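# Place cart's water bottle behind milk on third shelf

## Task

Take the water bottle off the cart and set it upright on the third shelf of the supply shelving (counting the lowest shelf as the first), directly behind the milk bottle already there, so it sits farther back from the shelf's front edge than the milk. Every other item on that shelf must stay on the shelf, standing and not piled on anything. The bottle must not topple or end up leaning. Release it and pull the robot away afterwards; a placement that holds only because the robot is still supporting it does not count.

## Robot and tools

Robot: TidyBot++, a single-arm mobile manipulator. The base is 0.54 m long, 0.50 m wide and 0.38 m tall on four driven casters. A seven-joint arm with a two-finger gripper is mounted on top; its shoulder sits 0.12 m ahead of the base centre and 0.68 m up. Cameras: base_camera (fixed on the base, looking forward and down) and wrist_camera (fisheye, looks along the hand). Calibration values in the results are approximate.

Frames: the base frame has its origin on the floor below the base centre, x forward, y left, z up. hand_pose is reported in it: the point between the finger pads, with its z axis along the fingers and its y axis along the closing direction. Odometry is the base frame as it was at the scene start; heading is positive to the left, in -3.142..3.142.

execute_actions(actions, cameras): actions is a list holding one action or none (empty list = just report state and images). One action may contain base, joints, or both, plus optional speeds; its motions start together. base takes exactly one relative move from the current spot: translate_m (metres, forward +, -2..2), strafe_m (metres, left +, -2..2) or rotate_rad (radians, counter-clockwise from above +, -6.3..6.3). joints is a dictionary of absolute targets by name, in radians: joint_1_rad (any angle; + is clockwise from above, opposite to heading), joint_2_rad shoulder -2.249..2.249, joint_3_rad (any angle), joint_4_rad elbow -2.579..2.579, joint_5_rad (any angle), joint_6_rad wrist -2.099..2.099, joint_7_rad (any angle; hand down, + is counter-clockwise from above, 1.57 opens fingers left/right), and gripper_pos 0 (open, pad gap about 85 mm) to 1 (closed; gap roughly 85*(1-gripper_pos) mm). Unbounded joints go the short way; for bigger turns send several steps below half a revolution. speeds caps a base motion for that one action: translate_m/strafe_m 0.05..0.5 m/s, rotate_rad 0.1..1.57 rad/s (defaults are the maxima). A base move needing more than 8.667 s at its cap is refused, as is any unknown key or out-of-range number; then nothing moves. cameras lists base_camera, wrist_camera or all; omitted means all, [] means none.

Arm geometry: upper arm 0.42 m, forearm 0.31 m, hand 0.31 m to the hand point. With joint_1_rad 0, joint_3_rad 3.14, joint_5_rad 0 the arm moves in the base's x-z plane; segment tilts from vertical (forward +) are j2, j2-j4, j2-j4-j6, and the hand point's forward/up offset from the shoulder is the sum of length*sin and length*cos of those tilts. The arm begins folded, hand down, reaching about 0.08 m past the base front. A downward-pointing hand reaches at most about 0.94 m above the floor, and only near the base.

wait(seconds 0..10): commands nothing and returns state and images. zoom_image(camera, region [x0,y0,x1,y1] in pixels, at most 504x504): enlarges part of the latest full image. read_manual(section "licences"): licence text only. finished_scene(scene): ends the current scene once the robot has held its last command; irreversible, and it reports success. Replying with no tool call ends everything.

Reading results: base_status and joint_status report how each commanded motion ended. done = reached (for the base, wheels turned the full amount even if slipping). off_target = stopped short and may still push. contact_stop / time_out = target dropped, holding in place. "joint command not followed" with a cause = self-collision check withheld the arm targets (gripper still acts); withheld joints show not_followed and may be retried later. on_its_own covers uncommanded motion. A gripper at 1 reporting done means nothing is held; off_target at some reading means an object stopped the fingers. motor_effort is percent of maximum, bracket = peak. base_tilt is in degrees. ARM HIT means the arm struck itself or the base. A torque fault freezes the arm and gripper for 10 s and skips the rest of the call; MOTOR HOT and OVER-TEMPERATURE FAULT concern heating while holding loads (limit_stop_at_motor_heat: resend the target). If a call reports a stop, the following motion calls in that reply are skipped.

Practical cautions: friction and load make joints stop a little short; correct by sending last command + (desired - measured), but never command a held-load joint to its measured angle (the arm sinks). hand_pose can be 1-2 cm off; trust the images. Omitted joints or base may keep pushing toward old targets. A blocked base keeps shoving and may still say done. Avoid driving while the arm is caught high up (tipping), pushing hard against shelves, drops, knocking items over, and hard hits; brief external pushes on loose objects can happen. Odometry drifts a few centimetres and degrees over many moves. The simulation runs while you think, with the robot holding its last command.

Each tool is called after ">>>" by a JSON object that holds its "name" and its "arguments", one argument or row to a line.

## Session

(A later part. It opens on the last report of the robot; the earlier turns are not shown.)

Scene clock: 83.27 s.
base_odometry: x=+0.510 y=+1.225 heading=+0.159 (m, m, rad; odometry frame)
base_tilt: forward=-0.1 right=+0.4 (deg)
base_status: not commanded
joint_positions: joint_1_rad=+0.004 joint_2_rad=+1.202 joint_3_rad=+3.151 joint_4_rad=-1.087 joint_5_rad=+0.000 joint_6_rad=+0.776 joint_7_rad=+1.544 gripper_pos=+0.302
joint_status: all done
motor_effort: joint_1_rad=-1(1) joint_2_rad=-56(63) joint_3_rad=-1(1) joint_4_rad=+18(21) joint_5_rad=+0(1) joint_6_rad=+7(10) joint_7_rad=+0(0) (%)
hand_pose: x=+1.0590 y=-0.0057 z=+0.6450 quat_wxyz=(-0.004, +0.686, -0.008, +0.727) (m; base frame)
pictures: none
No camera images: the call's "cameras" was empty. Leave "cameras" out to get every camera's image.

Resting now (z fixed at 0.645, load dropping). Release and back out.

>>> {"name": "execute_actions", "arguments": {
  "actions": [
    {"joints":{"gripper_pos":0}}
  ],
  "cameras": []
}}

>>> {"name": "execute_actions", "arguments": {
  "actions": [
    {"base":{"translate_m":-0.25},"speeds":{"translate_m":0.15}}
  ],
  "cameras": ["wrist_camera"]
}}

Scene clock: 85.87 s.
base_odometry: x=+0.510 y=+1.225 heading=+0.159 (m, m, rad; odometry frame)
base_tilt: forward=-0.1 right=+0.4 (deg)
base_status: not commanded
joint_positions: joint_1_rad=+0.004 joint_2_rad=+1.217 joint_3_rad=+3.151 joint_4_rad=-1.086 joint_5_rad=+0.000 joint_6_rad=+0.770 joint_7_rad=+1.544 gripper_pos=+0.000
joint_status: all done
motor_effort: joint_1_rad=-1(0) joint_2_rad=-60(61) joint_3_rad=-1(1) joint_4_rad=+18(19) joint_5_rad=-1(1) joint_6_rad=+8(8) joint_7_rad=+0(0) (%)
hand_pose: x=+1.0585 y=-0.0057 z=+0.6290 quat_wxyz=(-0.004, +0.694, -0.009, +0.720) (m; base frame)
pictures: none
No camera images: the call's "cameras" was empty. Leave "cameras" out to get every camera's image.

Scene clock: 88.20 s.
base_odometry: x=+0.263 y=+1.185 heading=+0.158 (m, m, rad; odometry frame)
base_tilt: forward=-0.1 right=+0.4 (deg)
base_status: done
joint_positions: joint_1_rad=+0.003 joint_2_rad=+1.217 joint_3_rad=+3.151 joint_4_rad=-1.086 joint_5_rad=+0.000 joint_6_rad=+0.770 joint_7_rad=+1.544 gripper_pos=+0.000
joint_status: not commanded
motor_effort: joint_1_rad=-2(3) joint_2_rad=-60(62) joint_3_rad=-1(2) joint_4_rad=+19(19) joint_5_rad=+0(1) joint_6_rad=+8(9) joint_7_rad=+0(0) (%)
hand_pose: x=+1.0585 y=-0.0051 z=+0.6288 quat_wxyz=(-0.004, +0.694, -0.008, +0.720) (m; base frame)
pictures: wrist_camera
camera_calibration (this result's frames):
wrist_camera: T_world_to_cam=[[-0.0510744, -0.998688, -0.00372892, 0.0418089], [0.0316923, 0.00211114, -0.999495, 0.651557], [0.998192, -0.0511668, 0.0315429, -0.93849], [0, 0, 0, 1]] pos_world=[0.918279, -0.00764099, 0.680987]
Images, in order (width x height): wrist_camera 644x476.

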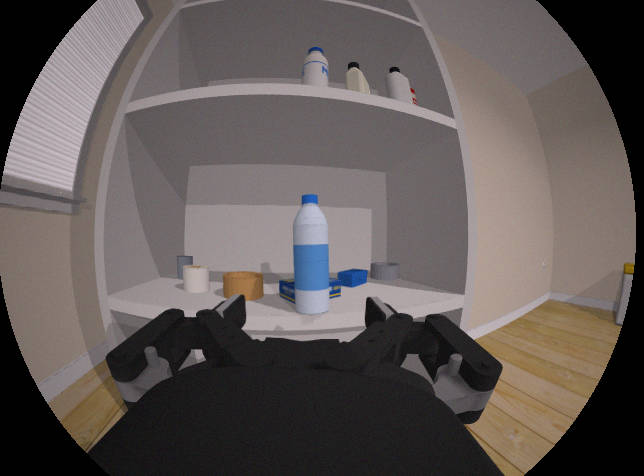

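>>> {"name": "execute_actions", "arguments": {
  "actions": [
    {"joints":{"joint_2_rad":0.5,"joint_4_rad":-0.94,"joint_6_rad":-0.13}}
  ],
  "cameras": ["wrist_camera"]
}}

Scene clock: 91.43 s.
base_odometry: x=+0.263 y=+1.185 heading=+0.158 (m, m, rad; odometry frame)
base_tilt: forward=-0.1 right=+0.4 (deg)
base_status: not commanded
joint_positions: joint_1_rad=+0.003 joint_2_rad=+0.496 joint_3_rad=+3.151 joint_4_rad=-0.944 joint_5_rad=+0.000 joint_6_rad=-0.100 joint_7_rad=+1.544 gripper_pos=+0.000
joint_status: all done
motor_effort: joint_1_rad=-1(0) joint_2_rad=-46(65) joint_3_rad=-1(1) joint_4_rad=+23(24) joint_5_rad=-1(0) joint_6_rad=+8(10) joint_7_rad=+0(0) (%)
hand_pose: x=+0.9422 y=-0.0063 z=+1.1023 quat_wxyz=(-0.004, +0.696, -0.012, +0.718) (m; base frame)
pictures: wrist_camera
camera_calibration (this result's frames):
wrist_camera: T_world_to_cam=[[-0.0564438, -0.998374, -0.00794824, 0.0462162], [0.0251315, 0.00653767, -0.999663, 1.13486], [0.998089, -0.0566245, 0.0247216, -0.829745], [0, 0, 0, 1]] pos_world=[0.802247, -0.00826215, 1.15536]
Images, in order (width x height): wrist_camera 644x476.

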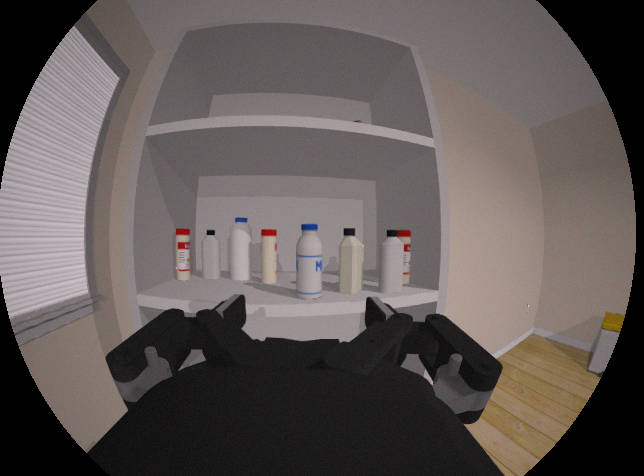

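>>> {"name": "execute_actions", "arguments": {
  "actions": [
    {"base":{"translate_m":0.3},"speeds":{"translate_m":0.2}}
  ],
  "cameras": ["wrist_camera"]
}}

Scene clock: 94.87 s.
base_odometry: x=+0.560 y=+1.232 heading=+0.158 (m, m, rad; odometry frame)
base_tilt: forward=-0.1 right=+0.4 (deg)
base_status: done
joint_positions: joint_1_rad=+0.003 joint_2_rad=+0.498 joint_3_rad=+3.151 joint_4_rad=-0.944 joint_5_rad=+0.000 joint_6_rad=-0.102 joint_7_rad=+1.544 gripper_pos=+0.000
joint_status: not commanded
motor_effort: joint_1_rad=-1(1) joint_2_rad=-46(50) joint_3_rad=-1(2) joint_4_rad=+23(24) joint_5_rad=+0(1) joint_6_rad=+8(9) joint_7_rad=+0(0) (%)
hand_pose: x=+0.9430 y=-0.0063 z=+1.1001 quat_wxyz=(-0.004, +0.697, -0.012, +0.717) (m; base frame)
pictures: wrist_camera
camera_calibration (this result's frames):
wrist_camera: T_world_to_cam=[[-0.0564745, -0.998374, -0.00774085, 0.0460577], [0.0214657, 0.00653726, -0.999748, 1.13626], [0.998173, -0.0566264, 0.0210616, -0.826566], [0, 0, 0, 1]] pos_world=[0.803266, -0.00825067, 1.15374]
Images, in order (width x height): wrist_camera 644x476.

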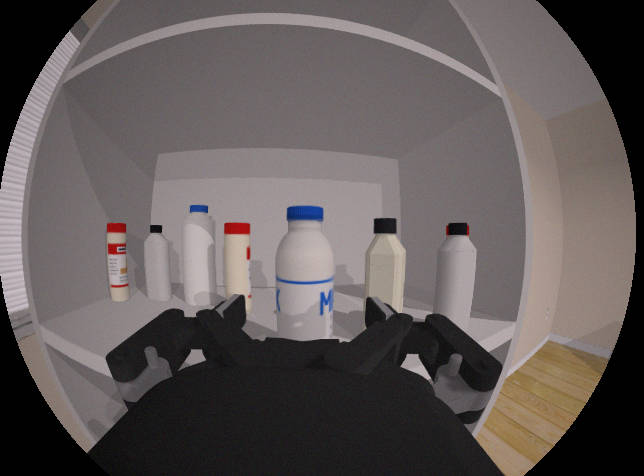

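>>> {"name": "execute_actions", "arguments": {
  "actions": [
    {"base":{"translate_m":0.07},"speeds":{"translate_m":0.1}}
  ],
  "cameras": []
}}

>>> {"name": "execute_actions", "arguments": {
  "actions": [
    {"joints":{"gripper_pos":1}}
  ],
  "cameras": ["wrist_camera"]
}}

Scene clock: 96.87 s.
base_odometry: x=+0.629 y=+1.243 heading=+0.158 (m, m, rad; odometry frame)
base_tilt: forward=-0.1 right=+0.4 (deg)
base_status: done
joint_positions: joint_1_rad=+0.003 joint_2_rad=+0.499 joint_3_rad=+3.151 joint_4_rad=-0.944 joint_5_rad=+0.000 joint_6_rad=-0.102 joint_7_rad=+1.544 gripper_pos=+0.000
joint_status: not commanded
motor_effort: joint_1_rad=-2(3) joint_2_rad=-46(49) joint_3_rad=-1(2) joint_4_rad=+23(24) joint_5_rad=-1(1) joint_6_rad=+8(9) joint_7_rad=+0(0) (%)
hand_pose: x=+0.9435 y=-0.0063 z=+1.0990 quat_wxyz=(-0.004, +0.698, -0.012, +0.716) (m; base frame)
pictures: none
No camera images: the call's "cameras" was empty. Leave "cameras" out to get every camera's image.

Scene clock: 97.97 s.
base_odometry: x=+0.629 y=+1.243 heading=+0.158 (m, m, rad; odometry frame)
base_tilt: forward=-0.1 right=+0.4 (deg)
base_status: not commanded
joint_positions: joint_1_rad=+0.003 joint_2_rad=+0.499 joint_3_rad=+3.151 joint_4_rad=-0.944 joint_5_rad=+0.000 joint_6_rad=-0.102 joint_7_rad=+1.544 gripper_pos=+0.999
joint_status: all done
motor_effort: joint_1_rad=-1(2) joint_2_rad=-44(46) joint_3_rad=-1(1) joint_4_rad=+22(23) joint_5_rad=-1(1) joint_6_rad=+8(8) joint_7_rad=+0(0) (%)
hand_pose: x=+0.9434 y=-0.0061 z=+1.0993 quat_wxyz=(-0.004, +0.698, -0.012, +0.716) (m; base frame)
pictures: wrist_camera
camera_calibration (this result's frames):
wrist_camera: T_world_to_cam=[[-0.056245, -0.998387, -0.00767855, 0.0459839], [0.0202515, 0.00654832, -0.999773, 1.1366], [0.998212, -0.0563877, 0.0198505, -0.82561], [0, 0, 0, 1]] pos_world=[0.803702, -0.0080874, 1.15309]
Images, in order (width x height): wrist_camera 644x476.

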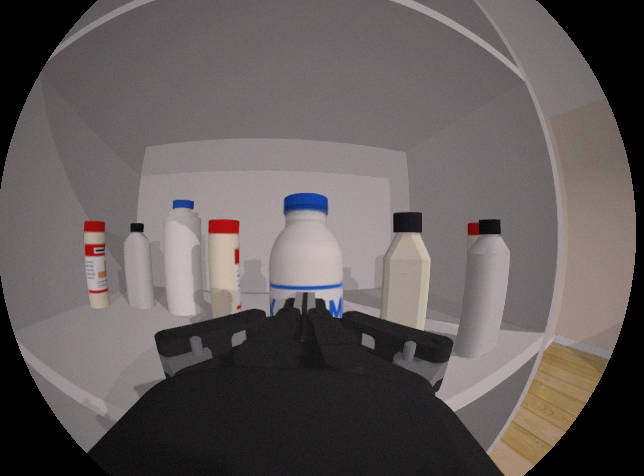

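Short. Open and advance more.

>>> {"name": "execute_actions", "arguments": {
  "actions": [
    {"joints":{"gripper_pos":0}}
  ],
  "cameras": []
}}

>>> {"name": "execute_actions", "arguments": {
  "actions": [
    {"base":{"translate_m":0.07},"speeds":{"translate_m":0.1}}
  ],
  "cameras": []
}}

>>> {"name": "execute_actions", "arguments": {
  "actions": [
    {"joints":{"gripper_pos":1}}
  ],
  "cameras": ["wrist_camera"]
}}

Scene clock: 100.23 s.
base_odometry: x=+0.629 y=+1.243 heading=+0.158 (m, m, rad; odometry frame)
base_tilt: forward=-0.1 right=+0.4 (deg)
base_status: not commanded
joint_positions: joint_1_rad=+0.003 joint_2_rad=+0.499 joint_3_rad=+3.151 joint_4_rad=-0.944 joint_5_rad=+0.000 joint_6_rad=-0.102 joint_7_rad=+1.544 gripper_pos=+0.000
joint_status: all done
motor_effort: joint_1_rad=-1(2) joint_2_rad=-45(46) joint_3_rad=-1(1) joint_4_rad=+23(23) joint_5_rad=-1(1) joint_6_rad=+8(8) joint_7_rad=+0(0) (%)
hand_pose: x=+0.9434 y=-0.0061 z=+1.0993 quat_wxyz=(-0.004, +0.698, -0.012, +0.716) (m; base frame)
pictures: none
No camera images: the call's "cameras" was empty. Leave "cameras" out to get every camera's image.

Scene clock: 101.50 s.
base_odometry: x=+0.698 y=+1.254 heading=+0.158 (m, m, rad; odometry frame)
base_tilt: forward=-0.1 right=+0.4 (deg)
base_status: done
joint_positions: joint_1_rad=+0.003 joint_2_rad=+0.499 joint_3_rad=+3.152 joint_4_rad=-0.944 joint_5_rad=+0.000 joint_6_rad=-0.102 joint_7_rad=+1.544 gripper_pos=+0.000
joint_status: not commanded
motor_effort: joint_1_rad=-2(3) joint_2_rad=-45(49) joint_3_rad=-1(3) joint_4_rad=+22(23) joint_5_rad=-1(1) joint_6_rad=+8(9) joint_7_rad=-1(1) (%)
hand_pose: x=+0.9433 y=-0.0064 z=+1.0995 quat_wxyz=(-0.004, +0.698, -0.012, +0.716) (m; base frame)
pictures: none
No camera images: the call's "cameras" was empty. Leave "cameras" out to get every camera's image.

Scene clock: 102.60 s.
base_odometry: x=+0.698 y=+1.254 heading=+0.158 (m, m, rad; odometry frame)
base_tilt: forward=-0.1 right=+0.4 (deg)
base_status: not commanded
joint_positions: joint_1_rad=+0.003 joint_2_rad=+0.499 joint_3_rad=+3.152 joint_4_rad=-0.944 joint_5_rad=+0.000 joint_6_rad=-0.102 joint_7_rad=+1.544 gripper_pos=+0.271
joint_status: gripper_pos off_target (ended at +0.271, target +1.000)
motor_effort: joint_1_rad=-1(3) joint_2_rad=-45(45) joint_3_rad=-2(2) joint_4_rad=+23(23) joint_5_rad=+0(0) joint_6_rad=+8(8) joint_7_rad=+0(0) (%)
hand_pose: x=+0.9433 y=-0.0068 z=+1.0995 quat_wxyz=(-0.003, +0.698, -0.012, +0.716) (m; base frame)
pictures: wrist_camera
camera_calibration (this result's frames):
wrist_camera: T_world_to_cam=[[-0.0574117, -0.998325, -0.00721091, 0.0458013], [0.0203031, 0.00605381, -0.999776, 1.13672], [0.998144, -0.0575452, 0.0199215, -0.82556], [0, 0, 0, 1]] pos_world=[0.803578, -0.00866391, 1.15324]
Images, in order (width x height): wrist_camera 644x476.

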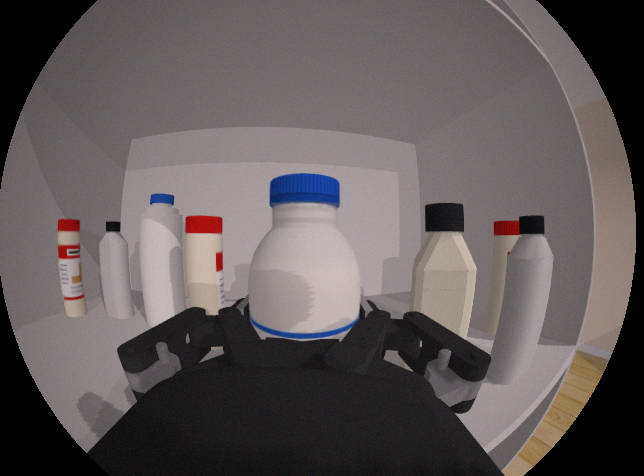

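>>> {"name": "execute_actions", "arguments": {
  "actions": [
    {"joints":{"joint_2_rad":0.44,"joint_6_rad":-0.2}}
  ],
  "cameras": []
}}

>>> {"name": "execute_actions", "arguments": {
  "actions": [
    {"base":{"translate_m":-0.45},"speeds":{"translate_m":0.25}}
  ],
  "cameras": []
}}

>>> {"name": "execute_actions", "arguments": {
  "actions": [
    {"base":{"strafe_m":-0.13},"joints":{"joint_2_rad":1.05,"joint_4_rad":-1.08,"joint_6_rad":0.7}}
  ],
  "cameras": ["wrist_camera"]
}}

Scene clock: 105.03 s.
base_odometry: x=+0.698 y=+1.254 heading=+0.158 (m, m, rad; odometry frame)
base_tilt: forward=-0.1 right=+0.4 (deg)
base_status: not commanded
joint_positions: joint_1_rad=+0.003 joint_2_rad=+0.469 joint_3_rad=+3.152 joint_4_rad=-0.944 joint_5_rad=+0.000 joint_6_rad=-0.179 joint_7_rad=+1.544 gripper_pos=+0.271
joint_status: all done
motor_effort: joint_1_rad=-1(2) joint_2_rad=-46(48) joint_3_rad=-1(1) joint_4_rad=+23(24) joint_5_rad=+0(0) joint_6_rad=+8(9) joint_7_rad=+0(0) (%)
hand_pose: x=+0.9309 y=-0.0069 z=+1.0999 quat_wxyz=(-0.003, +0.714, -0.013, +0.700) (m; base frame)
pictures: none
No camera images: the call's "cameras" was empty. Leave "cameras" out to get every camera's image.

Scene clock: 107.73 s.
base_odometry: x=+0.254 y=+1.183 heading=+0.158 (m, m, rad; odometry frame)
base_tilt: forward=-0.1 right=+0.4 (deg)
base_status: done
joint_positions: joint_1_rad=+0.002 joint_2_rad=+0.480 joint_3_rad=+3.153 joint_4_rad=-0.965 joint_5_rad=+0.000 joint_6_rad=-0.201 joint_7_rad=+1.544 gripper_pos=+0.271
joint_status: not commanded
motor_effort: joint_1_rad=-1(3) joint_2_rad=-53(56) joint_3_rad=-1(1) joint_4_rad=+28(29) joint_5_rad=-1(0) joint_6_rad=+12(13) joint_7_rad=+0(0) (%)
hand_pose: x=+0.9356 y=-0.0064 z=+1.0713 quat_wxyz=(-0.003, +0.733, -0.013, +0.680) (m; base frame)
pictures: none
No camera images: the call's "cameras" was empty. Leave "cameras" out to get every camera's image.

Scene clock: 109.97 s.
base_odometry: x=+0.274 y=+1.054 heading=+0.157 (m, m, rad; odometry frame)
base_tilt: forward=-0.1 right=+0.4 (deg)
base_status: done
joint_positions: joint_1_rad=+0.005 joint_2_rad=+1.100 joint_3_rad=+3.155 joint_4_rad=-1.112 joint_5_rad=+0.000 joint_6_rad=+0.645 joint_7_rad=+1.544 gripper_pos=+0.271
joint_status: joint_2_rad off_target (ended at +1.100, target +1.050); the others done
motor_effort: joint_1_rad=-1(4) joint_2_rad=-68(79) joint_3_rad=-1(3) joint_4_rad=+25(28) joint_5_rad=-1(0) joint_6_rad=+12(14) joint_7_rad=+0(0) (%)
hand_pose: x=+1.0572 y=-0.0089 z=+0.6853 quat_wxyz=(-0.002, +0.706, -0.009, +0.708) (m; base frame)
pictures: wrist_camera
camera_calibration (this result's frames):
wrist_camera: T_world_to_cam=[[-0.0560145, -0.99843, 0.000420474, 0.0406281], [-0.00221847, -0.000296672, -0.999997, 0.744247], [0.998427, -0.0560153, -0.00219837, -0.916332], [0, 0, 0, 1]] pos_world=[0.918818, -0.0105435, 0.742214]
Images, in order (width x height): wrist_camera 644x476.

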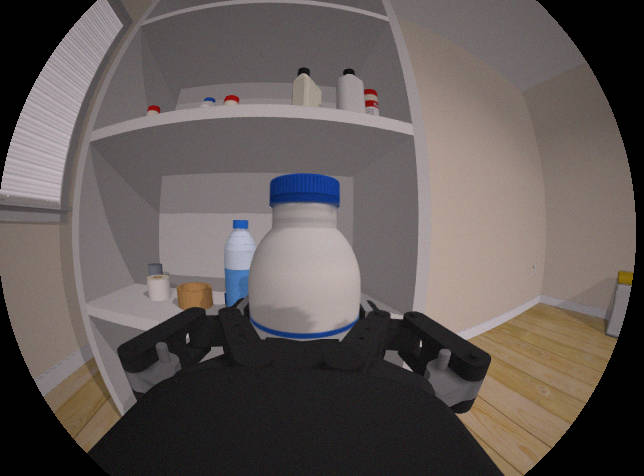

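>>> {"name": "execute_actions", "arguments": {
  "actions": [
    {"base":{"translate_m":0.245},"speeds":{"translate_m":0.15}}
  ],
  "cameras": []
}}

>>> {"name": "execute_actions", "arguments": {
  "actions": [
    {"joints":{"joint_2_rad":1.2,"joint_6_rad":0.76}}
  ],
  "cameras": []
}}

Scene clock: 113.30 s.
base_odometry: x=+0.516 y=+1.092 heading=+0.157 (m, m, rad; odometry frame)
base_tilt: forward=-0.1 right=+0.4 (deg)
base_status: done
joint_positions: joint_1_rad=+0.005 joint_2_rad=+1.100 joint_3_rad=+3.155 joint_4_rad=-1.112 joint_5_rad=+0.000 joint_6_rad=+0.645 joint_7_rad=+1.544 gripper_pos=+0.271
joint_status: not commanded
motor_effort: joint_1_rad=+0(0) joint_2_rad=-69(71) joint_3_rad=-1(1) joint_4_rad=+25(26) joint_5_rad=-1(1) joint_6_rad=+13(13) joint_7_rad=+0(0) (%)
hand_pose: x=+1.0573 y=-0.0089 z=+0.6855 quat_wxyz=(-0.002, +0.706, -0.009, +0.708) (m; base frame)
pictures: none
No camera images: the call's "cameras" was empty. Leave "cameras" out to get every camera's image.

Scene clock: 114.80 s.
base_odometry: x=+0.516 y=+1.092 heading=+0.157 (m, m, rad; odometry frame)
base_tilt: forward=-0.1 right=+0.4 (deg)
base_status: not commanded
joint_positions: joint_1_rad=+0.005 joint_2_rad=+1.256 joint_3_rad=+3.155 joint_4_rad=-1.111 joint_5_rad=+0.000 joint_6_rad=+0.703 joint_7_rad=+1.544 gripper_pos=+0.271
joint_status: joint_2_rad off_target (ended at +1.256, target +1.200); joint_6_rad off_target (ended at +0.703, target +0.760)
motor_effort: joint_1_rad=-1(1) joint_2_rad=-69(76) joint_3_rad=-1(1) joint_4_rad=+23(25) joint_5_rad=-1(0) joint_6_rad=+12(14) joint_7_rad=+0(0) (%)
hand_pose: x=+1.0489 y=-0.0086 z=+0.5586 quat_wxyz=(-0.001, +0.739, -0.009, +0.673) (m; base frame)
pictures: none
No camera images: the call's "cameras" was empty. Leave "cameras" out to get every camera's image.

>>> {"name": "execute_actions", "arguments": {
  "actions": [
    {"joints":{"joint_2_rad":1.22,"joint_6_rad":0.86}}
  ],
  "cameras": ["wrist_camera"]
}}

Scene clock: 116.60 s.
base_odometry: x=+0.516 y=+1.092 heading=+0.157 (m, m, rad; odometry frame)
base_tilt: forward=-0.1 right=+0.4 (deg)
base_status: not commanded
joint_positions: joint_1_rad=+0.005 joint_2_rad=+1.264 joint_3_rad=+3.155 joint_4_rad=-1.111 joint_5_rad=+0.000 joint_6_rad=+0.812 joint_7_rad=+1.544 gripper_pos=+0.271
joint_status: joint_2_rad off_target (ended at +1.264, target +1.220); the others done
motor_effort: joint_1_rad=-2(0) joint_2_rad=-70(72) joint_3_rad=-1(1) joint_4_rad=+23(24) joint_5_rad=-1(1) joint_6_rad=+13(13) joint_7_rad=-1(0) (%)
hand_pose: x=+1.0496 y=-0.0082 z=+0.5850 quat_wxyz=(-0.002, +0.704, -0.008, +0.710) (m; base frame)
pictures: wrist_camera
camera_calibration (this result's frames):
wrist_camera: T_world_to_cam=[[-0.0539428, -0.998544, 0.00100801, 0.0384101], [0.00279633, -0.00116053, -0.999995, 0.638698], [0.99854, -0.0539397, 0.00285486, -0.911933], [0, 0, 0, 1]] pos_world=[0.910887, -0.010094, 0.64126]
Images, in order (width x height): wrist_camera 644x476.

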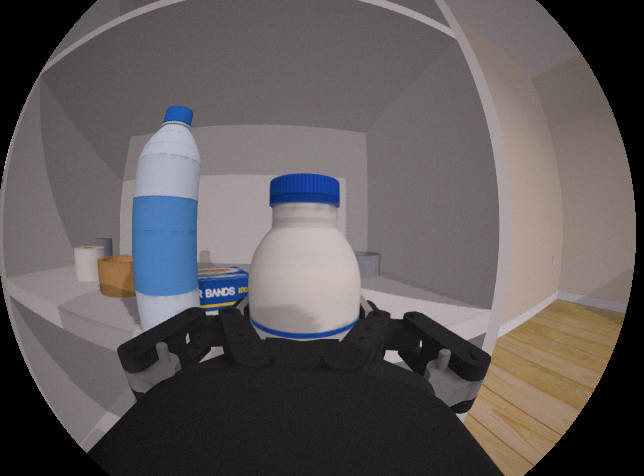

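>>> {"name": "execute_actions", "arguments": {
  "actions": [
    {"joints":{"joint_2_rad":1.28,"joint_6_rad":0.9}}
  ],
  "cameras": []
}}

Scene clock: 118.13 s.
base_odometry: x=+0.516 y=+1.092 heading=+0.157 (m, m, rad; odometry frame)
base_tilt: forward=-0.1 right=+0.4 (deg)
base_status: not commanded
joint_positions: joint_1_rad=+0.005 joint_2_rad=+1.324 joint_3_rad=+3.155 joint_4_rad=-1.110 joint_5_rad=+0.000 joint_6_rad=+0.843 joint_7_rad=+1.544 gripper_pos=+0.271
joint_status: joint_2_rad off_target (ended at +1.324, target +1.280); joint_6_rad off_target (ended at +0.843, target +0.900)
motor_effort: joint_1_rad=-1(0) joint_2_rad=-69(72) joint_3_rad=-1(1) joint_4_rad=+22(23) joint_5_rad=+0(1) joint_6_rad=+13(13) joint_7_rad=+0(0) (%)
hand_pose: x=+1.0426 y=-0.0080 z=+0.5396 quat_wxyz=(-0.002, +0.714, -0.008, +0.700) (m; base frame)
pictures: none
No camera images: the call's "cameras" was empty. Leave "cameras" out to get every camera's image.

>>> {"name": "execute_actions", "arguments": {
  "actions": [
    {"joints":{"gripper_pos":0,"joint_2_rad":1.27,"joint_6_rad":0.86}}
  ],
  "cameras": []
}}

>>> {"name": "execute_actions", "arguments": {
  "actions": [
    {"base":{"translate_m":-0.25},"speeds":{"translate_m":0.15}}
  ],
  "cameras": ["wrist_camera"]
}}

Scene clock: 120.53 s.
base_odometry: x=+0.516 y=+1.092 heading=+0.157 (m, m, rad; odometry frame)
base_tilt: forward=-0.1 right=+0.4 (deg)
base_status: not commanded
joint_positions: joint_1_rad=+0.005 joint_2_rad=+1.270 joint_3_rad=+3.155 joint_4_rad=-1.086 joint_5_rad=+0.000 joint_6_rad=+0.843 joint_7_rad=+1.544 gripper_pos=+0.000
joint_status: all done
motor_effort: joint_1_rad=-1(0) joint_2_rad=-60(69) joint_3_rad=-1(1) joint_4_rad=+18(22) joint_5_rad=+0(1) joint_6_rad=+8(12) joint_7_rad=+0(0) (%)
hand_pose: x=+1.0540 y=-0.0079 z=+0.6025 quat_wxyz=(-0.002, +0.686, -0.008, +0.727) (m; base frame)
pictures: none
No camera images: the call's "cameras" was empty. Leave "cameras" out to get every camera's image.

Scene clock: 122.90 s.
base_odometry: x=+0.269 y=+1.053 heading=+0.157 (m, m, rad; odometry frame)
base_tilt: forward=-0.1 right=+0.4 (deg)
base_status: done
joint_positions: joint_1_rad=+0.004 joint_2_rad=+1.270 joint_3_rad=+3.155 joint_4_rad=-1.086 joint_5_rad=+0.000 joint_6_rad=+0.843 joint_7_rad=+1.544 gripper_pos=+0.000
joint_status: not commanded
motor_effort: joint_1_rad=-1(4) joint_2_rad=-60(62) joint_3_rad=-1(2) joint_4_rad=+18(19) joint_5_rad=-1(1) joint_6_rad=+8(9) joint_7_rad=+0(0) (%)
hand_pose: x=+1.0541 y=-0.0072 z=+0.6026 quat_wxyz=(-0.003, +0.686, -0.007, +0.728) (m; base frame)
pictures: wrist_camera
camera_calibration (this result's frames):
wrist_camera: T_world_to_cam=[[-0.0525062, -0.99862, -0.00122744, 0.0393864], [0.0532444, -0.00157213, -0.99858, 0.602218], [0.9972, -0.0524971, 0.0532534, -0.945354], [0, 0, 0, 1]] pos_world=[0.912711, -0.00934946, 0.651755]
Images, in order (width x height): wrist_camera 644x476.

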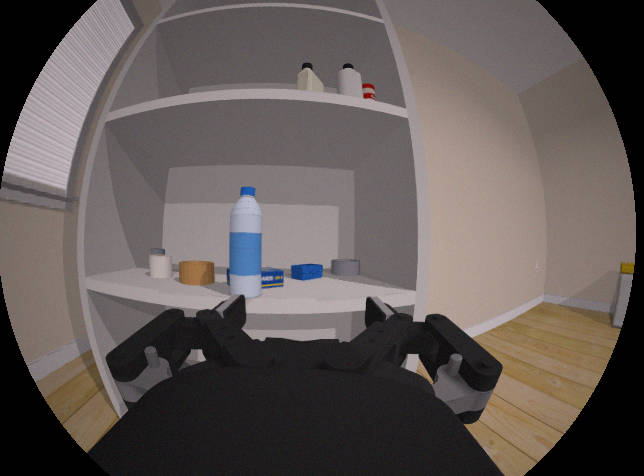

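>>> {"name": "execute_actions", "arguments": {
  "actions": [
    {"base":{"translate_m":-0.3},"joints":{"joint_2_rad":0.3,"joint_4_rad":-2.0,"joint_6_rad":-0.2}}
  ]
}}

Scene clock: 125.83 s.
base_odometry: x=-0.027 y=+1.006 heading=+0.157 (m, m, rad; odometry frame)
base_tilt: forward=-0.1 right=+0.4 (deg)
base_status: done
joint_positions: joint_1_rad=+0.004 joint_2_rad=+0.315 joint_3_rad=+3.155 joint_4_rad=-1.990 joint_5_rad=+0.000 joint_6_rad=-0.173 joint_7_rad=+1.544 gripper_pos=+0.000
joint_status: all done
motor_effort: joint_1_rad=-1(3) joint_2_rad=-31(61) joint_3_rad=-1(2) joint_4_rad=+16(19) joint_5_rad=+0(2) joint_6_rad=+5(8) joint_7_rad=+0(0) (%)
hand_pose: x=+0.6746 y=-0.0082 z=+0.6262 quat_wxyz=(+0.000, +0.945, -0.020, +0.326) (m; base frame)
pictures: base_camera, wrist_camera
camera_calibration (this result's frames):
wrist_camera: T_world_to_cam=[[-0.0534911, -0.99803, 0.0327721, -0.00211538], [-0.790735, 0.0222928, -0.611752, 0.973277], [0.609817, -0.0586373, -0.79037, 0.221307], [0, 0, 0, 1]] pos_world=[0.634534, -0.0108314, 0.770388]
Images, in order (width x height): base_camera 644x364, wrist_camera 644x476.

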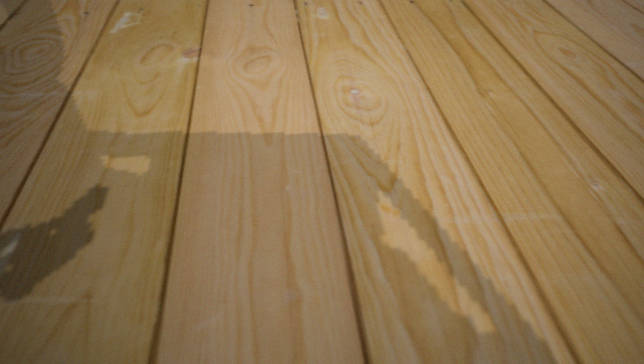

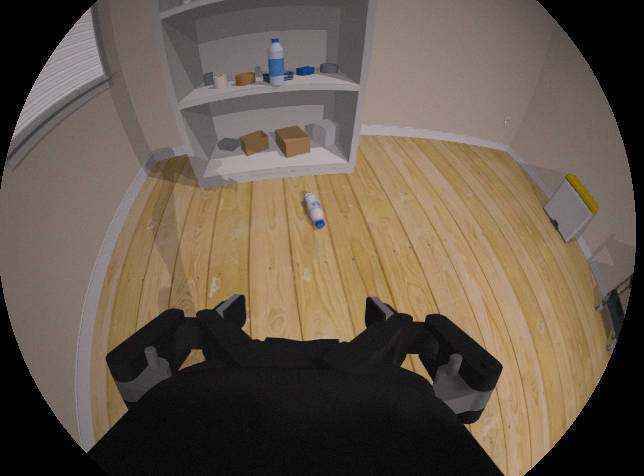

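>>> {"name": "execute_actions", "arguments": {
  "actions": [
    {"base":{"strafe_m":0.133},"joints":{"joint_2_rad":1.2,"joint_4_rad":-1.086,"joint_6_rad":0.74}}
  ],
  "cameras": []
}}

>>> {"name": "execute_actions", "arguments": {
  "actions": [
    {"base":{"translate_m":0.45}}
  ],
  "cameras": ["wrist_camera"]
}}

Scene clock: 130.43 s.
base_odometry: x=-0.048 y=+1.138 heading=+0.157 (m, m, rad; odometry frame)
base_tilt: forward=-0.1 right=+0.4 (deg)
base_status: done
joint_positions: joint_1_rad=-0.004 joint_2_rad=+1.193 joint_3_rad=+3.155 joint_4_rad=-1.102 joint_5_rad=+0.000 joint_6_rad=+0.710 joint_7_rad=+1.544 gripper_pos=+0.000
joint_status: all done
motor_effort: joint_1_rad=-1(4) joint_2_rad=-59(61) joint_3_rad=-1(3) joint_4_rad=+18(18) joint_5_rad=+0(1) joint_6_rad=+8(9) joint_7_rad=+0(0) (%)
hand_pose: x=+1.0570 y=+0.0002 z=+0.6244 quat_wxyz=(-0.005, +0.712, -0.006, +0.702) (m; base frame)
pictures: none
No camera images: the call's "cameras" was empty. Leave "cameras" out to get every camera's image.

Scene clock: 132.70 s.
base_odometry: x=+0.396 y=+1.208 heading=+0.158 (m, m, rad; odometry frame)
base_tilt: forward=-0.1 right=+0.4 (deg)
base_status: done
joint_positions: joint_1_rad=-0.004 joint_2_rad=+1.193 joint_3_rad=+3.155 joint_4_rad=-1.095 joint_5_rad=+0.000 joint_6_rad=+0.711 joint_7_rad=+1.544 gripper_pos=+0.000
joint_status: not commanded
motor_effort: joint_1_rad=-1(3) joint_2_rad=-60(62) joint_3_rad=-1(1) joint_4_rad=+19(20) joint_5_rad=-1(1) joint_6_rad=+8(9) joint_7_rad=+0(0) (%)
hand_pose: x=+1.0583 y=+0.0002 z=+0.6279 quat_wxyz=(-0.005, +0.709, -0.006, +0.705) (m; base frame)
pictures: wrist_camera
camera_calibration (this result's frames):
wrist_camera: T_world_to_cam=[[-0.0457265, -0.998953, 0.00112802, 0.0384389], [-0.012313, -0.000565497, -0.999924, 0.697488], [0.998878, -0.0457369, -0.0122743, -0.911119], [0, 0, 0, 1]] pos_world=[0.920443, -0.00287866, 0.686209]
Images, in order (width x height): wrist_camera 644x476.

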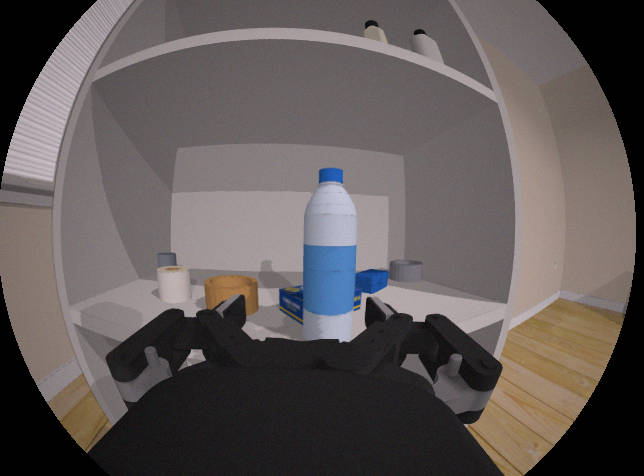

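Bottle a bit right; strafe 2.5 cm, then advance.

>>> {"name": "execute_actions", "arguments": {
  "actions": [
    {"base":{"strafe_m":-0.025}}
  ],
  "cameras": []
}}

>>> {"name": "execute_actions", "arguments": {
  "actions": [
    {"base":{"translate_m":0.12},"speeds":{"translate_m":0.1}}
  ],
  "cameras": []
}}

>>> {"name": "execute_actions", "arguments": {
  "actions": [
    {"joints":{"gripper_pos":1}}
  ],
  "cameras": ["wrist_camera"]
}}

Scene clock: 134.40 s.
base_odometry: x=+0.400 y=+1.184 heading=+0.158 (m, m, rad; odometry frame)
base_tilt: forward=-0.1 right=+0.4 (deg)
base_status: done
joint_positions: joint_1_rad=+0.005 joint_2_rad=+1.193 joint_3_rad=+3.155 joint_4_rad=-1.095 joint_5_rad=+0.000 joint_6_rad=+0.711 joint_7_rad=+1.544 gripper_pos=+0.000
joint_status: not commanded
motor_effort: joint_1_rad=-1(3) joint_2_rad=-60(61) joint_3_rad=-1(2) joint_4_rad=+19(19) joint_5_rad=-1(1) joint_6_rad=+8(8) joint_7_rad=+0(0) (%)
hand_pose: x=+1.0582 y=-0.0082 z=+0.6279 quat_wxyz=(-0.002, +0.709, -0.009, +0.705) (m; base frame)
pictures: none
No camera images: the call's "cameras" was empty. Leave "cameras" out to get every camera's image.

Scene clock: 136.17 s.
base_odometry: x=+0.519 y=+1.202 heading=+0.158 (m, m, rad; odometry frame)
base_tilt: forward=-0.1 right=+0.4 (deg)
base_status: done
joint_positions: joint_1_rad=+0.005 joint_2_rad=+1.194 joint_3_rad=+3.155 joint_4_rad=-1.095 joint_5_rad=+0.000 joint_6_rad=+0.712 joint_7_rad=+1.544 gripper_pos=+0.000
joint_status: not commanded
motor_effort: joint_1_rad=-2(2) joint_2_rad=-59(62) joint_3_rad=-1(1) joint_4_rad=+18(20) joint_5_rad=-1(1) joint_6_rad=+8(9) joint_7_rad=+0(0) (%)
hand_pose: x=+1.0584 y=-0.0081 z=+0.6282 quat_wxyz=(-0.002, +0.709, -0.009, +0.705) (m; base frame)
pictures: none
No camera images: the call's "cameras" was empty. Leave "cameras" out to get every camera's image.

Scene clock: 137.27 s.
base_odometry: x=+0.519 y=+1.202 heading=+0.158 (m, m, rad; odometry frame)
base_tilt: forward=-0.1 right=+0.4 (deg)
base_status: not commanded
joint_positions: joint_1_rad=+0.003 joint_2_rad=+1.194 joint_3_rad=+3.155 joint_4_rad=-1.095 joint_5_rad=+0.000 joint_6_rad=+0.713 joint_7_rad=+1.544 gripper_pos=+0.313
joint_status: gripper_pos off_target (ended at +0.313, target +1.000)
motor_effort: joint_1_rad=-1(2) joint_2_rad=-59(60) joint_3_rad=-1(1) joint_4_rad=+18(19) joint_5_rad=-1(2) joint_6_rad=+8(9) joint_7_rad=-1(1) (%)
hand_pose: x=+1.0584 y=-0.0062 z=+0.6286 quat_wxyz=(-0.003, +0.709, -0.008, +0.706) (m; base frame)
pictures: wrist_camera
camera_calibration (this result's frames):
wrist_camera: T_world_to_cam=[[-0.0525766, -0.998616, 0.00110108, 0.0392587], [-0.00975893, -0.000588753, -0.999952, 0.695508], [0.998569, -0.0525849, -0.00971447, -0.912849], [0, 0, 0, 1]] pos_world=[0.920394, -0.00838816, 0.686563]
Images, in order (width x height): wrist_camera 644x476.

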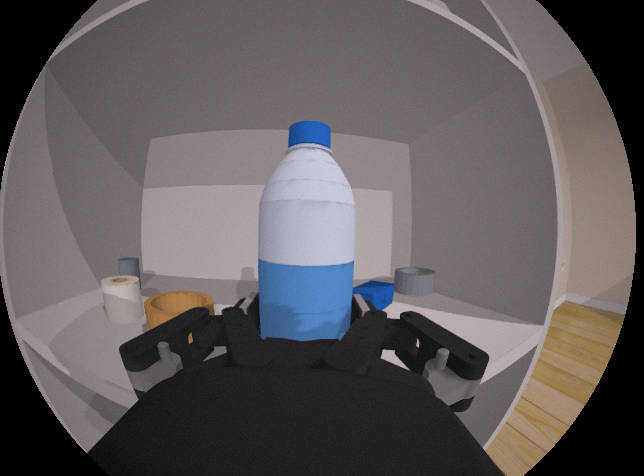

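>>> {"name": "execute_actions", "arguments": {
  "actions": [
    {"joints":{"joint_2_rad":1.1,"joint_6_rad":0.68}}
  ],
  "cameras": []
}}

>>> {"name": "execute_actions", "arguments": {
  "actions": [
    {"base":{"translate_m":-0.3},"speeds":{"translate_m":0.2}}
  ],
  "cameras": []
}}

>>> {"name": "execute_actions", "arguments": {
  "actions": [
    {"base":{"strafe_m":0.02},"joints":{"joint_2_rad":0.37,"joint_4_rad":-0.88,"joint_6_rad":-0.24}}
  ],
  "cameras": []
}}

Scene clock: 140.20 s.
base_odometry: x=+0.519 y=+1.202 heading=+0.158 (m, m, rad; odometry frame)
base_tilt: forward=-0.1 right=+0.4 (deg)
base_status: not commanded
joint_positions: joint_1_rad=+0.003 joint_2_rad=+1.166 joint_3_rad=+3.155 joint_4_rad=-1.105 joint_5_rad=+0.000 joint_6_rad=+0.681 joint_7_rad=+1.544 gripper_pos=+0.313
joint_status: joint_2_rad off_target (ended at +1.166, target +1.100); the others done
motor_effort: joint_1_rad=-2(1) joint_2_rad=-68(69) joint_3_rad=-1(1) joint_4_rad=+24(24) joint_5_rad=+0(1) joint_6_rad=+12(13) joint_7_rad=+0(1) (%)
hand_pose: x=+1.0574 y=-0.0064 z=+0.6387 quat_wxyz=(-0.003, +0.714, -0.008, +0.700) (m; base frame)
pictures: none
No camera images: the call's "cameras" was empty. Leave "cameras" out to get every camera's image.

Scene clock: 142.50 s.
base_odometry: x=+0.223 y=+1.155 heading=+0.158 (m, m, rad; odometry frame)
base_tilt: forward=-0.1 right=+0.4 (deg)
base_status: done
joint_positions: joint_1_rad=+0.002 joint_2_rad=+1.165 joint_3_rad=+3.155 joint_4_rad=-1.106 joint_5_rad=+0.000 joint_6_rad=+0.680 joint_7_rad=+1.544 gripper_pos=+0.313
joint_status: not commanded
motor_effort: joint_1_rad=+0(3) joint_2_rad=-68(72) joint_3_rad=-1(2) joint_4_rad=+23(25) joint_5_rad=+0(1) joint_6_rad=+12(13) joint_7_rad=+0(0) (%)
hand_pose: x=+1.0573 y=-0.0055 z=+0.6395 quat_wxyz=(-0.003, +0.714, -0.008, +0.700) (m; base frame)
pictures: none
No camera images: the call's "cameras" was empty. Leave "cameras" out to get every camera's image.

Scene clock: 144.83 s.
base_odometry: x=+0.219 y=+1.175 heading=+0.158 (m, m, rad; odometry frame)
base_tilt: forward=-0.1 right=+0.4 (deg)
base_status: done
joint_positions: joint_1_rad=-0.005 joint_2_rad=+0.405 joint_3_rad=+3.155 joint_4_rad=-0.907 joint_5_rad=+0.000 joint_6_rad=-0.239 joint_7_rad=+1.544 gripper_pos=+0.313
joint_status: all done
motor_effort: joint_1_rad=-1(5) joint_2_rad=-49(75) joint_3_rad=-1(2) joint_4_rad=+28(28) joint_5_rad=-1(1) joint_6_rad=+12(14) joint_7_rad=+0(1) (%)
hand_pose: x=+0.9003 y=-0.0016 z=+1.1547 quat_wxyz=(-0.005, +0.700, -0.010, +0.714) (m; base frame)
pictures: none
No camera images: the call's "cameras" was empty. Leave "cameras" out to get every camera's image.

>>> {"name": "execute_actions", "arguments": {
  "actions": [
    {"base":{"translate_m":0.63},"speeds":{"translate_m":0.15}}
  ],
  "cameras": ["wrist_camera"]
}}

Scene clock: 150.80 s.
base_odometry: x=+0.842 y=+1.274 heading=+0.158 (m, m, rad; odometry frame)
base_tilt: forward=-0.1 right=+0.4 (deg)
base_status: done
joint_positions: joint_1_rad=-0.005 joint_2_rad=+0.410 joint_3_rad=+3.155 joint_4_rad=-0.907 joint_5_rad=+0.000 joint_6_rad=-0.241 joint_7_rad=+1.544 gripper_pos=+0.313
joint_status: not commanded
motor_effort: joint_1_rad=-2(2) joint_2_rad=-50(53) joint_3_rad=-1(2) joint_4_rad=+28(29) joint_5_rad=-1(1) joint_6_rad=+12(13) joint_7_rad=-1(0) (%)
hand_pose: x=+0.9022 y=-0.0016 z=+1.1511 quat_wxyz=(-0.005, +0.702, -0.010, +0.712) (m; base frame)
pictures: wrist_camera
camera_calibration (this result's frames):
wrist_camera: T_world_to_cam=[[-0.0518995, -0.99863, -0.00660564, 0.0433571], [0.00833529, 0.00618115, -0.999946, 1.2001], [0.998618, -0.0519518, 0.00800307, -0.772022], [0, 0, 0, 1]] pos_world=[0.763202, -0.00422814, 1.2065]
Images, in order (width x height): wrist_camera 644x476.

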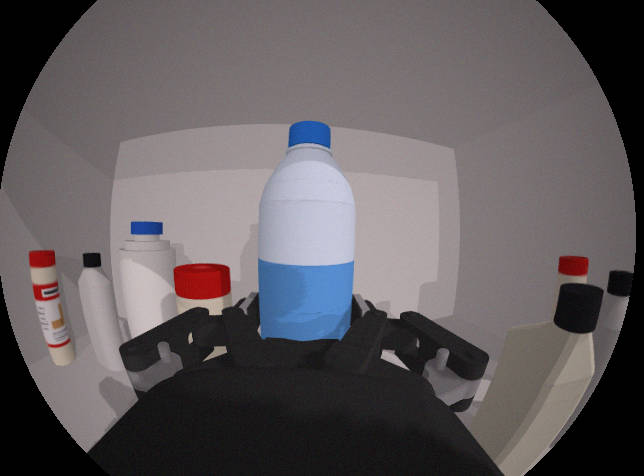

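Lower gently.

>>> {"name": "execute_actions", "arguments": {
  "actions": [
    {"joints":{"joint_2_rad":0.45,"joint_4_rad":-0.88,"joint_6_rad":-0.17}}
  ],
  "cameras": []
}}

Scene clock: 152.53 s.
base_odometry: x=+0.842 y=+1.274 heading=+0.158 (m, m, rad; odometry frame)
base_tilt: forward=-0.1 right=+0.4 (deg)
base_status: not commanded
joint_positions: joint_1_rad=-0.005 joint_2_rad=+0.492 joint_3_rad=+3.155 joint_4_rad=-0.908 joint_5_rad=+0.000 joint_6_rad=-0.228 joint_7_rad=+1.544 gripper_pos=+0.313
joint_status: joint_2_rad off_target (ended at +0.492, target +0.450); joint_6_rad off_target (ended at -0.228, target -0.170); the others done
motor_effort: joint_1_rad=-1(1) joint_2_rad=-53(56) joint_3_rad=-1(1) joint_4_rad=+28(30) joint_5_rad=-1(0) joint_6_rad=+12(12) joint_7_rad=+0(0) (%)
hand_pose: x=+0.9383 y=-0.0014 z=+1.0881 quat_wxyz=(-0.005, +0.727, -0.010, +0.686) (m; base frame)
pictures: none
No camera images: the call's "cameras" was empty. Leave "cameras" out to get every camera's image.

>>> {"name": "execute_actions", "arguments": {
  "actions": [
    {"joints":{"joint_2_rad":0.49,"joint_4_rad":-0.88,"joint_6_rad":-0.1}}
  ],
  "cameras": []
}}

Scene clock: 154.07 s.
base_odometry: x=+0.842 y=+1.274 heading=+0.158 (m, m, rad; odometry frame)
base_tilt: forward=-0.1 right=+0.4 (deg)
base_status: not commanded
joint_positions: joint_1_rad=-0.005 joint_2_rad=+0.518 joint_3_rad=+3.155 joint_4_rad=-0.908 joint_5_rad=+0.000 joint_6_rad=-0.153 joint_7_rad=+1.544 gripper_pos=+0.313
joint_status: all done
motor_effort: joint_1_rad=-1(1) joint_2_rad=-54(56) joint_3_rad=-1(1) joint_4_rad=+28(27) joint_5_rad=-1(0) joint_6_rad=+12(13) joint_7_rad=+0(0) (%)
hand_pose: x=+0.9500 y=-0.0012 z=+1.0896 quat_wxyz=(-0.005, +0.710, -0.010, +0.704) (m; base frame)
pictures: none
No camera images: the call's "cameras" was empty. Leave "cameras" out to get every camera's image.

>>> {"name": "execute_actions", "arguments": {
  "actions": [
    {"joints":{"joint_2_rad":0.54,"joint_6_rad":-0.08}}
  ],
  "cameras": []
}}

Scene clock: 155.20 s.
base_odometry: x=+0.841 y=+1.274 heading=+0.158 (m, m, rad; odometry frame)
base_tilt: forward=-0.1 right=+0.4 (deg)
base_status: not commanded
joint_positions: joint_1_rad=-0.005 joint_2_rad=+0.539 joint_3_rad=+3.155 joint_4_rad=-0.903 joint_5_rad=+0.000 joint_6_rad=-0.123 joint_7_rad=+1.544 gripper_pos=+0.313
joint_status: all done
motor_effort: joint_1_rad=-1(0) joint_2_rad=-50(55) joint_3_rad=-1(1) joint_4_rad=+25(28) joint_5_rad=+0(1) joint_6_rad=+10(13) joint_7_rad=-1(1) (%)
hand_pose: x=+0.9583 y=-0.0011 z=+1.0848 quat_wxyz=(-0.005, +0.705, -0.009, +0.709) (m; base frame)
pictures: none
No camera images: the call's "cameras" was empty. Leave "cameras" out to get every camera's image.

Load is coming off; it's standing. Release and retreat.

>>> {"name": "execute_actions", "arguments": {
  "actions": [
    {"joints":{"gripper_pos":0}}
  ],
  "cameras": []
}}

>>> {"name": "execute_actions", "arguments": {
  "actions": [
    {"base":{"translate_m":-0.5},"speeds":{"translate_m":0.2}}
  ],
  "cameras": ["wrist_camera"]
}}

Scene clock: 157.17 s.
base_odometry: x=+0.841 y=+1.274 heading=+0.158 (m, m, rad; odometry frame)
base_tilt: forward=-0.1 right=+0.4 (deg)
base_status: not commanded
joint_positions: joint_1_rad=-0.005 joint_2_rad=+0.539 joint_3_rad=+3.155 joint_4_rad=-0.890 joint_5_rad=+0.000 joint_6_rad=-0.110 joint_7_rad=+1.544 gripper_pos=+0.000
joint_status: all done
motor_effort: joint_1_rad=-1(2) joint_2_rad=-46(51) joint_3_rad=-1(1) joint_4_rad=+22(25) joint_5_rad=-1(1) joint_6_rad=+8(10) joint_7_rad=+0(1) (%)
hand_pose: x=+0.9576 y=-0.0010 z=+1.0965 quat_wxyz=(-0.005, +0.696, -0.009, +0.718) (m; base frame)
pictures: none
No camera images: the call's "cameras" was empty. Leave "cameras" out to get every camera's image.

Scene clock: 160.47 s.
base_odometry: x=+0.348 y=+1.195 heading=+0.159 (m, m, rad; odometry frame)
base_tilt: forward=-0.1 right=+0.4 (deg)
base_status: done
joint_positions: joint_1_rad=-0.005 joint_2_rad=+0.539 joint_3_rad=+3.155 joint_4_rad=-0.890 joint_5_rad=+0.000 joint_6_rad=-0.108 joint_7_rad=+1.544 gripper_pos=+0.000
joint_status: not commanded
motor_effort: joint_1_rad=-1(4) joint_2_rad=-46(52) joint_3_rad=-1(2) joint_4_rad=+23(24) joint_5_rad=-1(0) joint_6_rad=+8(9) joint_7_rad=+0(0) (%)
hand_pose: x=+0.9576 y=-0.0013 z=+1.0975 quat_wxyz=(-0.005, +0.695, -0.009, +0.719) (m; base frame)
pictures: wrist_camera
camera_calibration (this result's frames):
wrist_camera: T_world_to_cam=[[-0.051284, -0.998666, -0.00599021, 0.044888], [0.0280672, 0.00455447, -0.999596, 1.12684], [0.99829, -0.0514314, 0.0277962, -0.848285], [0, 0, 0, 1]] pos_world=[0.817509, -0.00393244, 1.15023]
Images, in order (width x height): wrist_camera 644x476.

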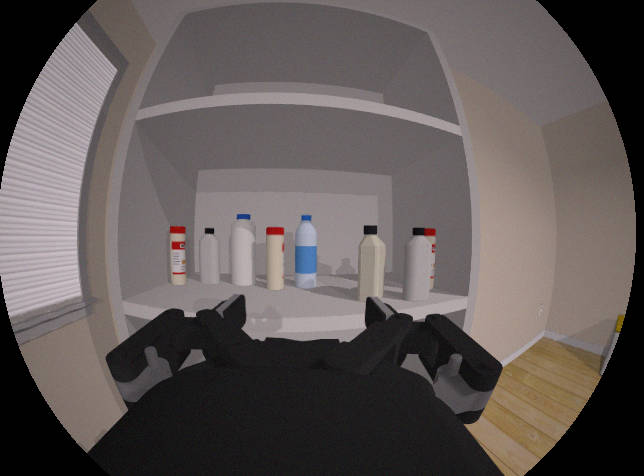

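Water placed. Now fetch the milk from the floor; look down.

>>> {"name": "execute_actions", "arguments": {
  "actions": [
    {"base":{"strafe_m":-0.13},"joints":{"joint_2_rad":0.6,"joint_4_rad":-1.6,"joint_6_rad":-0.94}}
  ]
}}

Scene clock: 162.93 s.
base_odometry: x=+0.368 y=+1.067 heading=+0.159 (m, m, rad; odometry frame)
base_tilt: forward=-0.1 right=+0.4 (deg)
base_status: done
joint_positions: joint_1_rad=+0.006 joint_2_rad=+0.597 joint_3_rad=+3.156 joint_4_rad=-1.589 joint_5_rad=+0.000 joint_6_rad=-0.914 joint_7_rad=+1.544 gripper_pos=+0.000
joint_status: all done
motor_effort: joint_1_rad=-1(3) joint_2_rad=-40(48) joint_3_rad=-1(2) joint_4_rad=+14(22) joint_5_rad=-1(1) joint_6_rad=+0(8) joint_7_rad=+0(0) (%)
hand_pose: x=+0.6254 y=-0.0086 z=+0.5373 quat_wxyz=(+0.004, +1.000, -0.022, +0.021) (m; base frame)
pictures: base_camera, wrist_camera
camera_calibration (this result's frames):
wrist_camera: T_world_to_cam=[[-0.0304576, -0.998155, 0.0525349, -0.027249], [-0.998929, 0.028565, -0.0364078, 0.701105], [0.0348399, -0.0535875, -0.997955, 0.652188], [0, 0, 0, 1]] pos_world=[0.676801, -0.0122766, 0.677812]
Images, in order (width x height): base_camera 644x364, wrist_camera 644x476.

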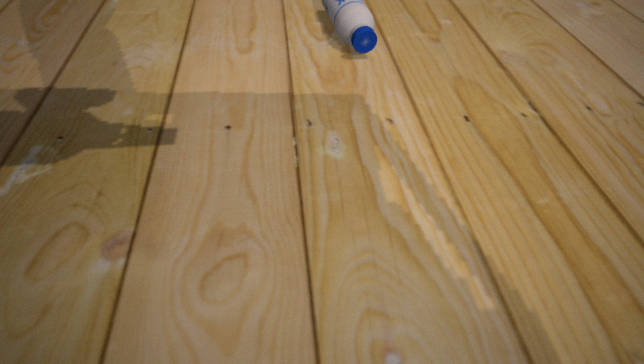

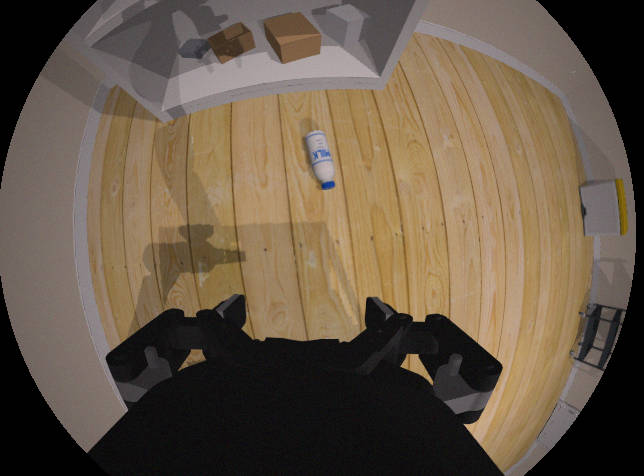

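>>> {"name": "execute_actions", "arguments": {
  "actions": [
    {"base":{"translate_m":0.3},"joints":{"joint_2_rad":1.5,"joint_4_rad":-1.255,"joint_6_rad":-0.39}}
  ],
  "cameras": ["wrist_camera"]
}}

Scene clock: 166.60 s.
base_odometry: x=+0.664 y=+1.114 heading=+0.158 (m, m, rad; odometry frame)
base_tilt: forward=-0.1 right=+0.4 (deg)
base_status: done
joint_positions: joint_1_rad=+0.006 joint_2_rad=+1.492 joint_3_rad=+3.156 joint_4_rad=-1.270 joint_5_rad=+0.000 joint_6_rad=-0.421 joint_7_rad=+1.544 gripper_pos=+0.000
joint_status: all done
motor_effort: joint_1_rad=+0(2) joint_2_rad=-49(51) joint_3_rad=-1(1) joint_4_rad=+6(17) joint_5_rad=-1(0) joint_6_rad=+0(1) joint_7_rad=+0(0) (%)
hand_pose: x=+0.6417 y=-0.0102 z=+0.1116 quat_wxyz=(+0.007, +1.000, -0.017, -0.021) (m; base frame)
pictures: wrist_camera
camera_calibration (this result's frames):
wrist_camera: T_world_to_cam=[[-0.0162515, -0.998097, 0.0594813, -0.0158823], [-0.998704, 0.0190734, 0.0471865, 0.692427], [-0.0482312, -0.0586374, -0.997114, 0.279823], [0, 0, 0, 1]] pos_world=[0.704768, -0.012651, 0.247287]
Images, in order (width x height): wrist_camera 644x476.

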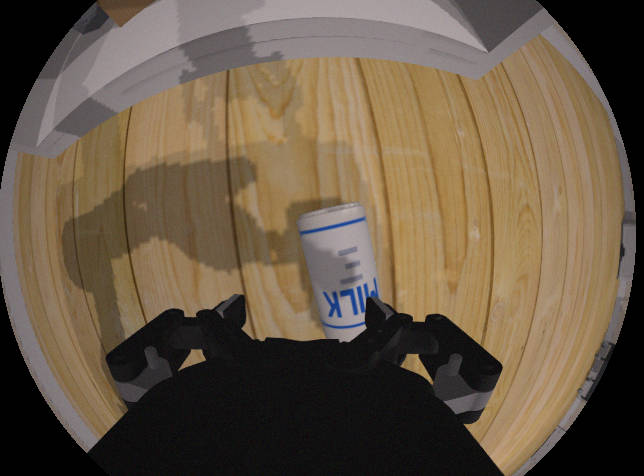

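>>> {"name": "execute_actions", "arguments": {
  "actions": [
    {"base":{"strafe_m":-0.035},"joints":{"joint_7_rad":1.4}}
  ],
  "cameras": []
}}

>>> {"name": "execute_actions", "arguments": {
  "actions": [
    {"joints":{"joint_2_rad":1.62,"joint_6_rad":-0.27}}
  ],
  "cameras": ["wrist_camera"]
}}

Scene clock: 168.50 s.
base_odometry: x=+0.670 y=+1.079 heading=+0.158 (m, m, rad; odometry frame)
base_tilt: forward=-0.1 right=+0.4 (deg)
base_status: done
joint_positions: joint_1_rad=+0.006 joint_2_rad=+1.492 joint_3_rad=+3.156 joint_4_rad=-1.269 joint_5_rad=+0.000 joint_6_rad=-0.420 joint_7_rad=+1.417 gripper_pos=+0.000
joint_status: all done
motor_effort: joint_1_rad=-1(4) joint_2_rad=-49(50) joint_3_rad=-1(3) joint_4_rad=+7(7) joint_5_rad=-1(0) joint_6_rad=+0(0) joint_7_rad=+0(1) (%)
hand_pose: x=+0.6427 y=-0.0107 z=+0.1117 quat_wxyz=(+0.009, +0.997, -0.081, -0.019) (m; base frame)
pictures: none
No camera images: the call's "cameras" was empty. Leave "cameras" out to get every camera's image.

Scene clock: 169.57 s.
base_odometry: x=+0.670 y=+1.079 heading=+0.158 (m, m, rad; odometry frame)
base_tilt: forward=-0.1 right=+0.4 (deg)
base_status: not commanded
joint_positions: joint_1_rad=+0.006 joint_2_rad=+1.619 joint_3_rad=+3.156 joint_4_rad=-1.263 joint_5_rad=+0.000 joint_6_rad=-0.300 joint_7_rad=+1.417 gripper_pos=+0.000
joint_status: all done
motor_effort: joint_1_rad=-2(3) joint_2_rad=-47(51) joint_3_rad=-1(4) joint_4_rad=+5(7) joint_5_rad=+0(1) joint_6_rad=+0(1) joint_7_rad=+0(1) (%)
hand_pose: x=+0.6073 y=-0.0107 z=+0.0466 quat_wxyz=(+0.009, +0.997, -0.080, -0.020) (m; base frame)
pictures: wrist_camera
camera_calibration (this result's frames):
wrist_camera: T_world_to_cam=[[-0.140607, -0.987909, 0.065309, 0.0623181], [-0.988692, 0.14358, 0.0432768, 0.656581], [-0.0521306, -0.0584855, -0.996926, 0.215684], [0, 0, 0, 1]] pos_world=[0.669162, -0.0200928, 0.182536]
Images, in order (width x height): wrist_camera 644x476.

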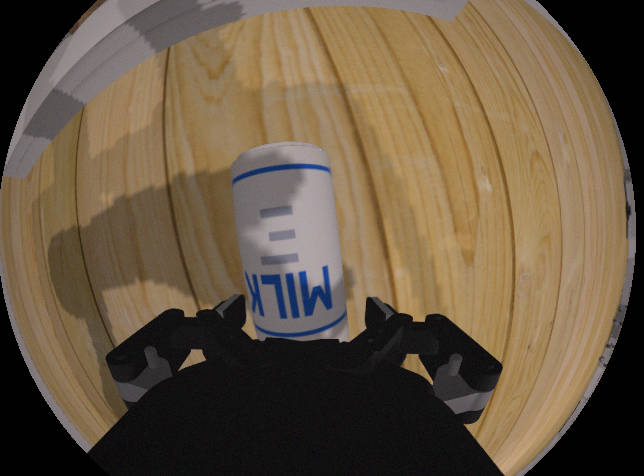

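>>> {"name": "execute_actions", "arguments": {
  "actions": [
    {"joints":{"gripper_pos":1}}
  ],
  "cameras": []
}}

Scene clock: 171.20 s.
base_odometry: x=+0.670 y=+1.079 heading=+0.158 (m, m, rad; odometry frame)
base_tilt: forward=-0.1 right=+0.4 (deg)
base_status: not commanded
joint_positions: joint_1_rad=+0.006 joint_2_rad=+1.616 joint_3_rad=+3.156 joint_4_rad=-1.262 joint_5_rad=+0.000 joint_6_rad=-0.297 joint_7_rad=+1.417 gripper_pos=+0.284
joint_status: gripper_pos off_target (ended at +0.284, target +1.000)
motor_effort: joint_1_rad=-1(0) joint_2_rad=-47(51) joint_3_rad=-1(2) joint_4_rad=+6(8) joint_5_rad=-1(0) joint_6_rad=+1(3) joint_7_rad=+0(0) (%)
hand_pose: x=+0.6109 y=-0.0107 z=+0.0482 quat_wxyz=(+0.009, +0.997, -0.080, -0.016) (m; base frame)
pictures: none
No camera images: the call's "cameras" was empty. Leave "cameras" out to get every camera's image.


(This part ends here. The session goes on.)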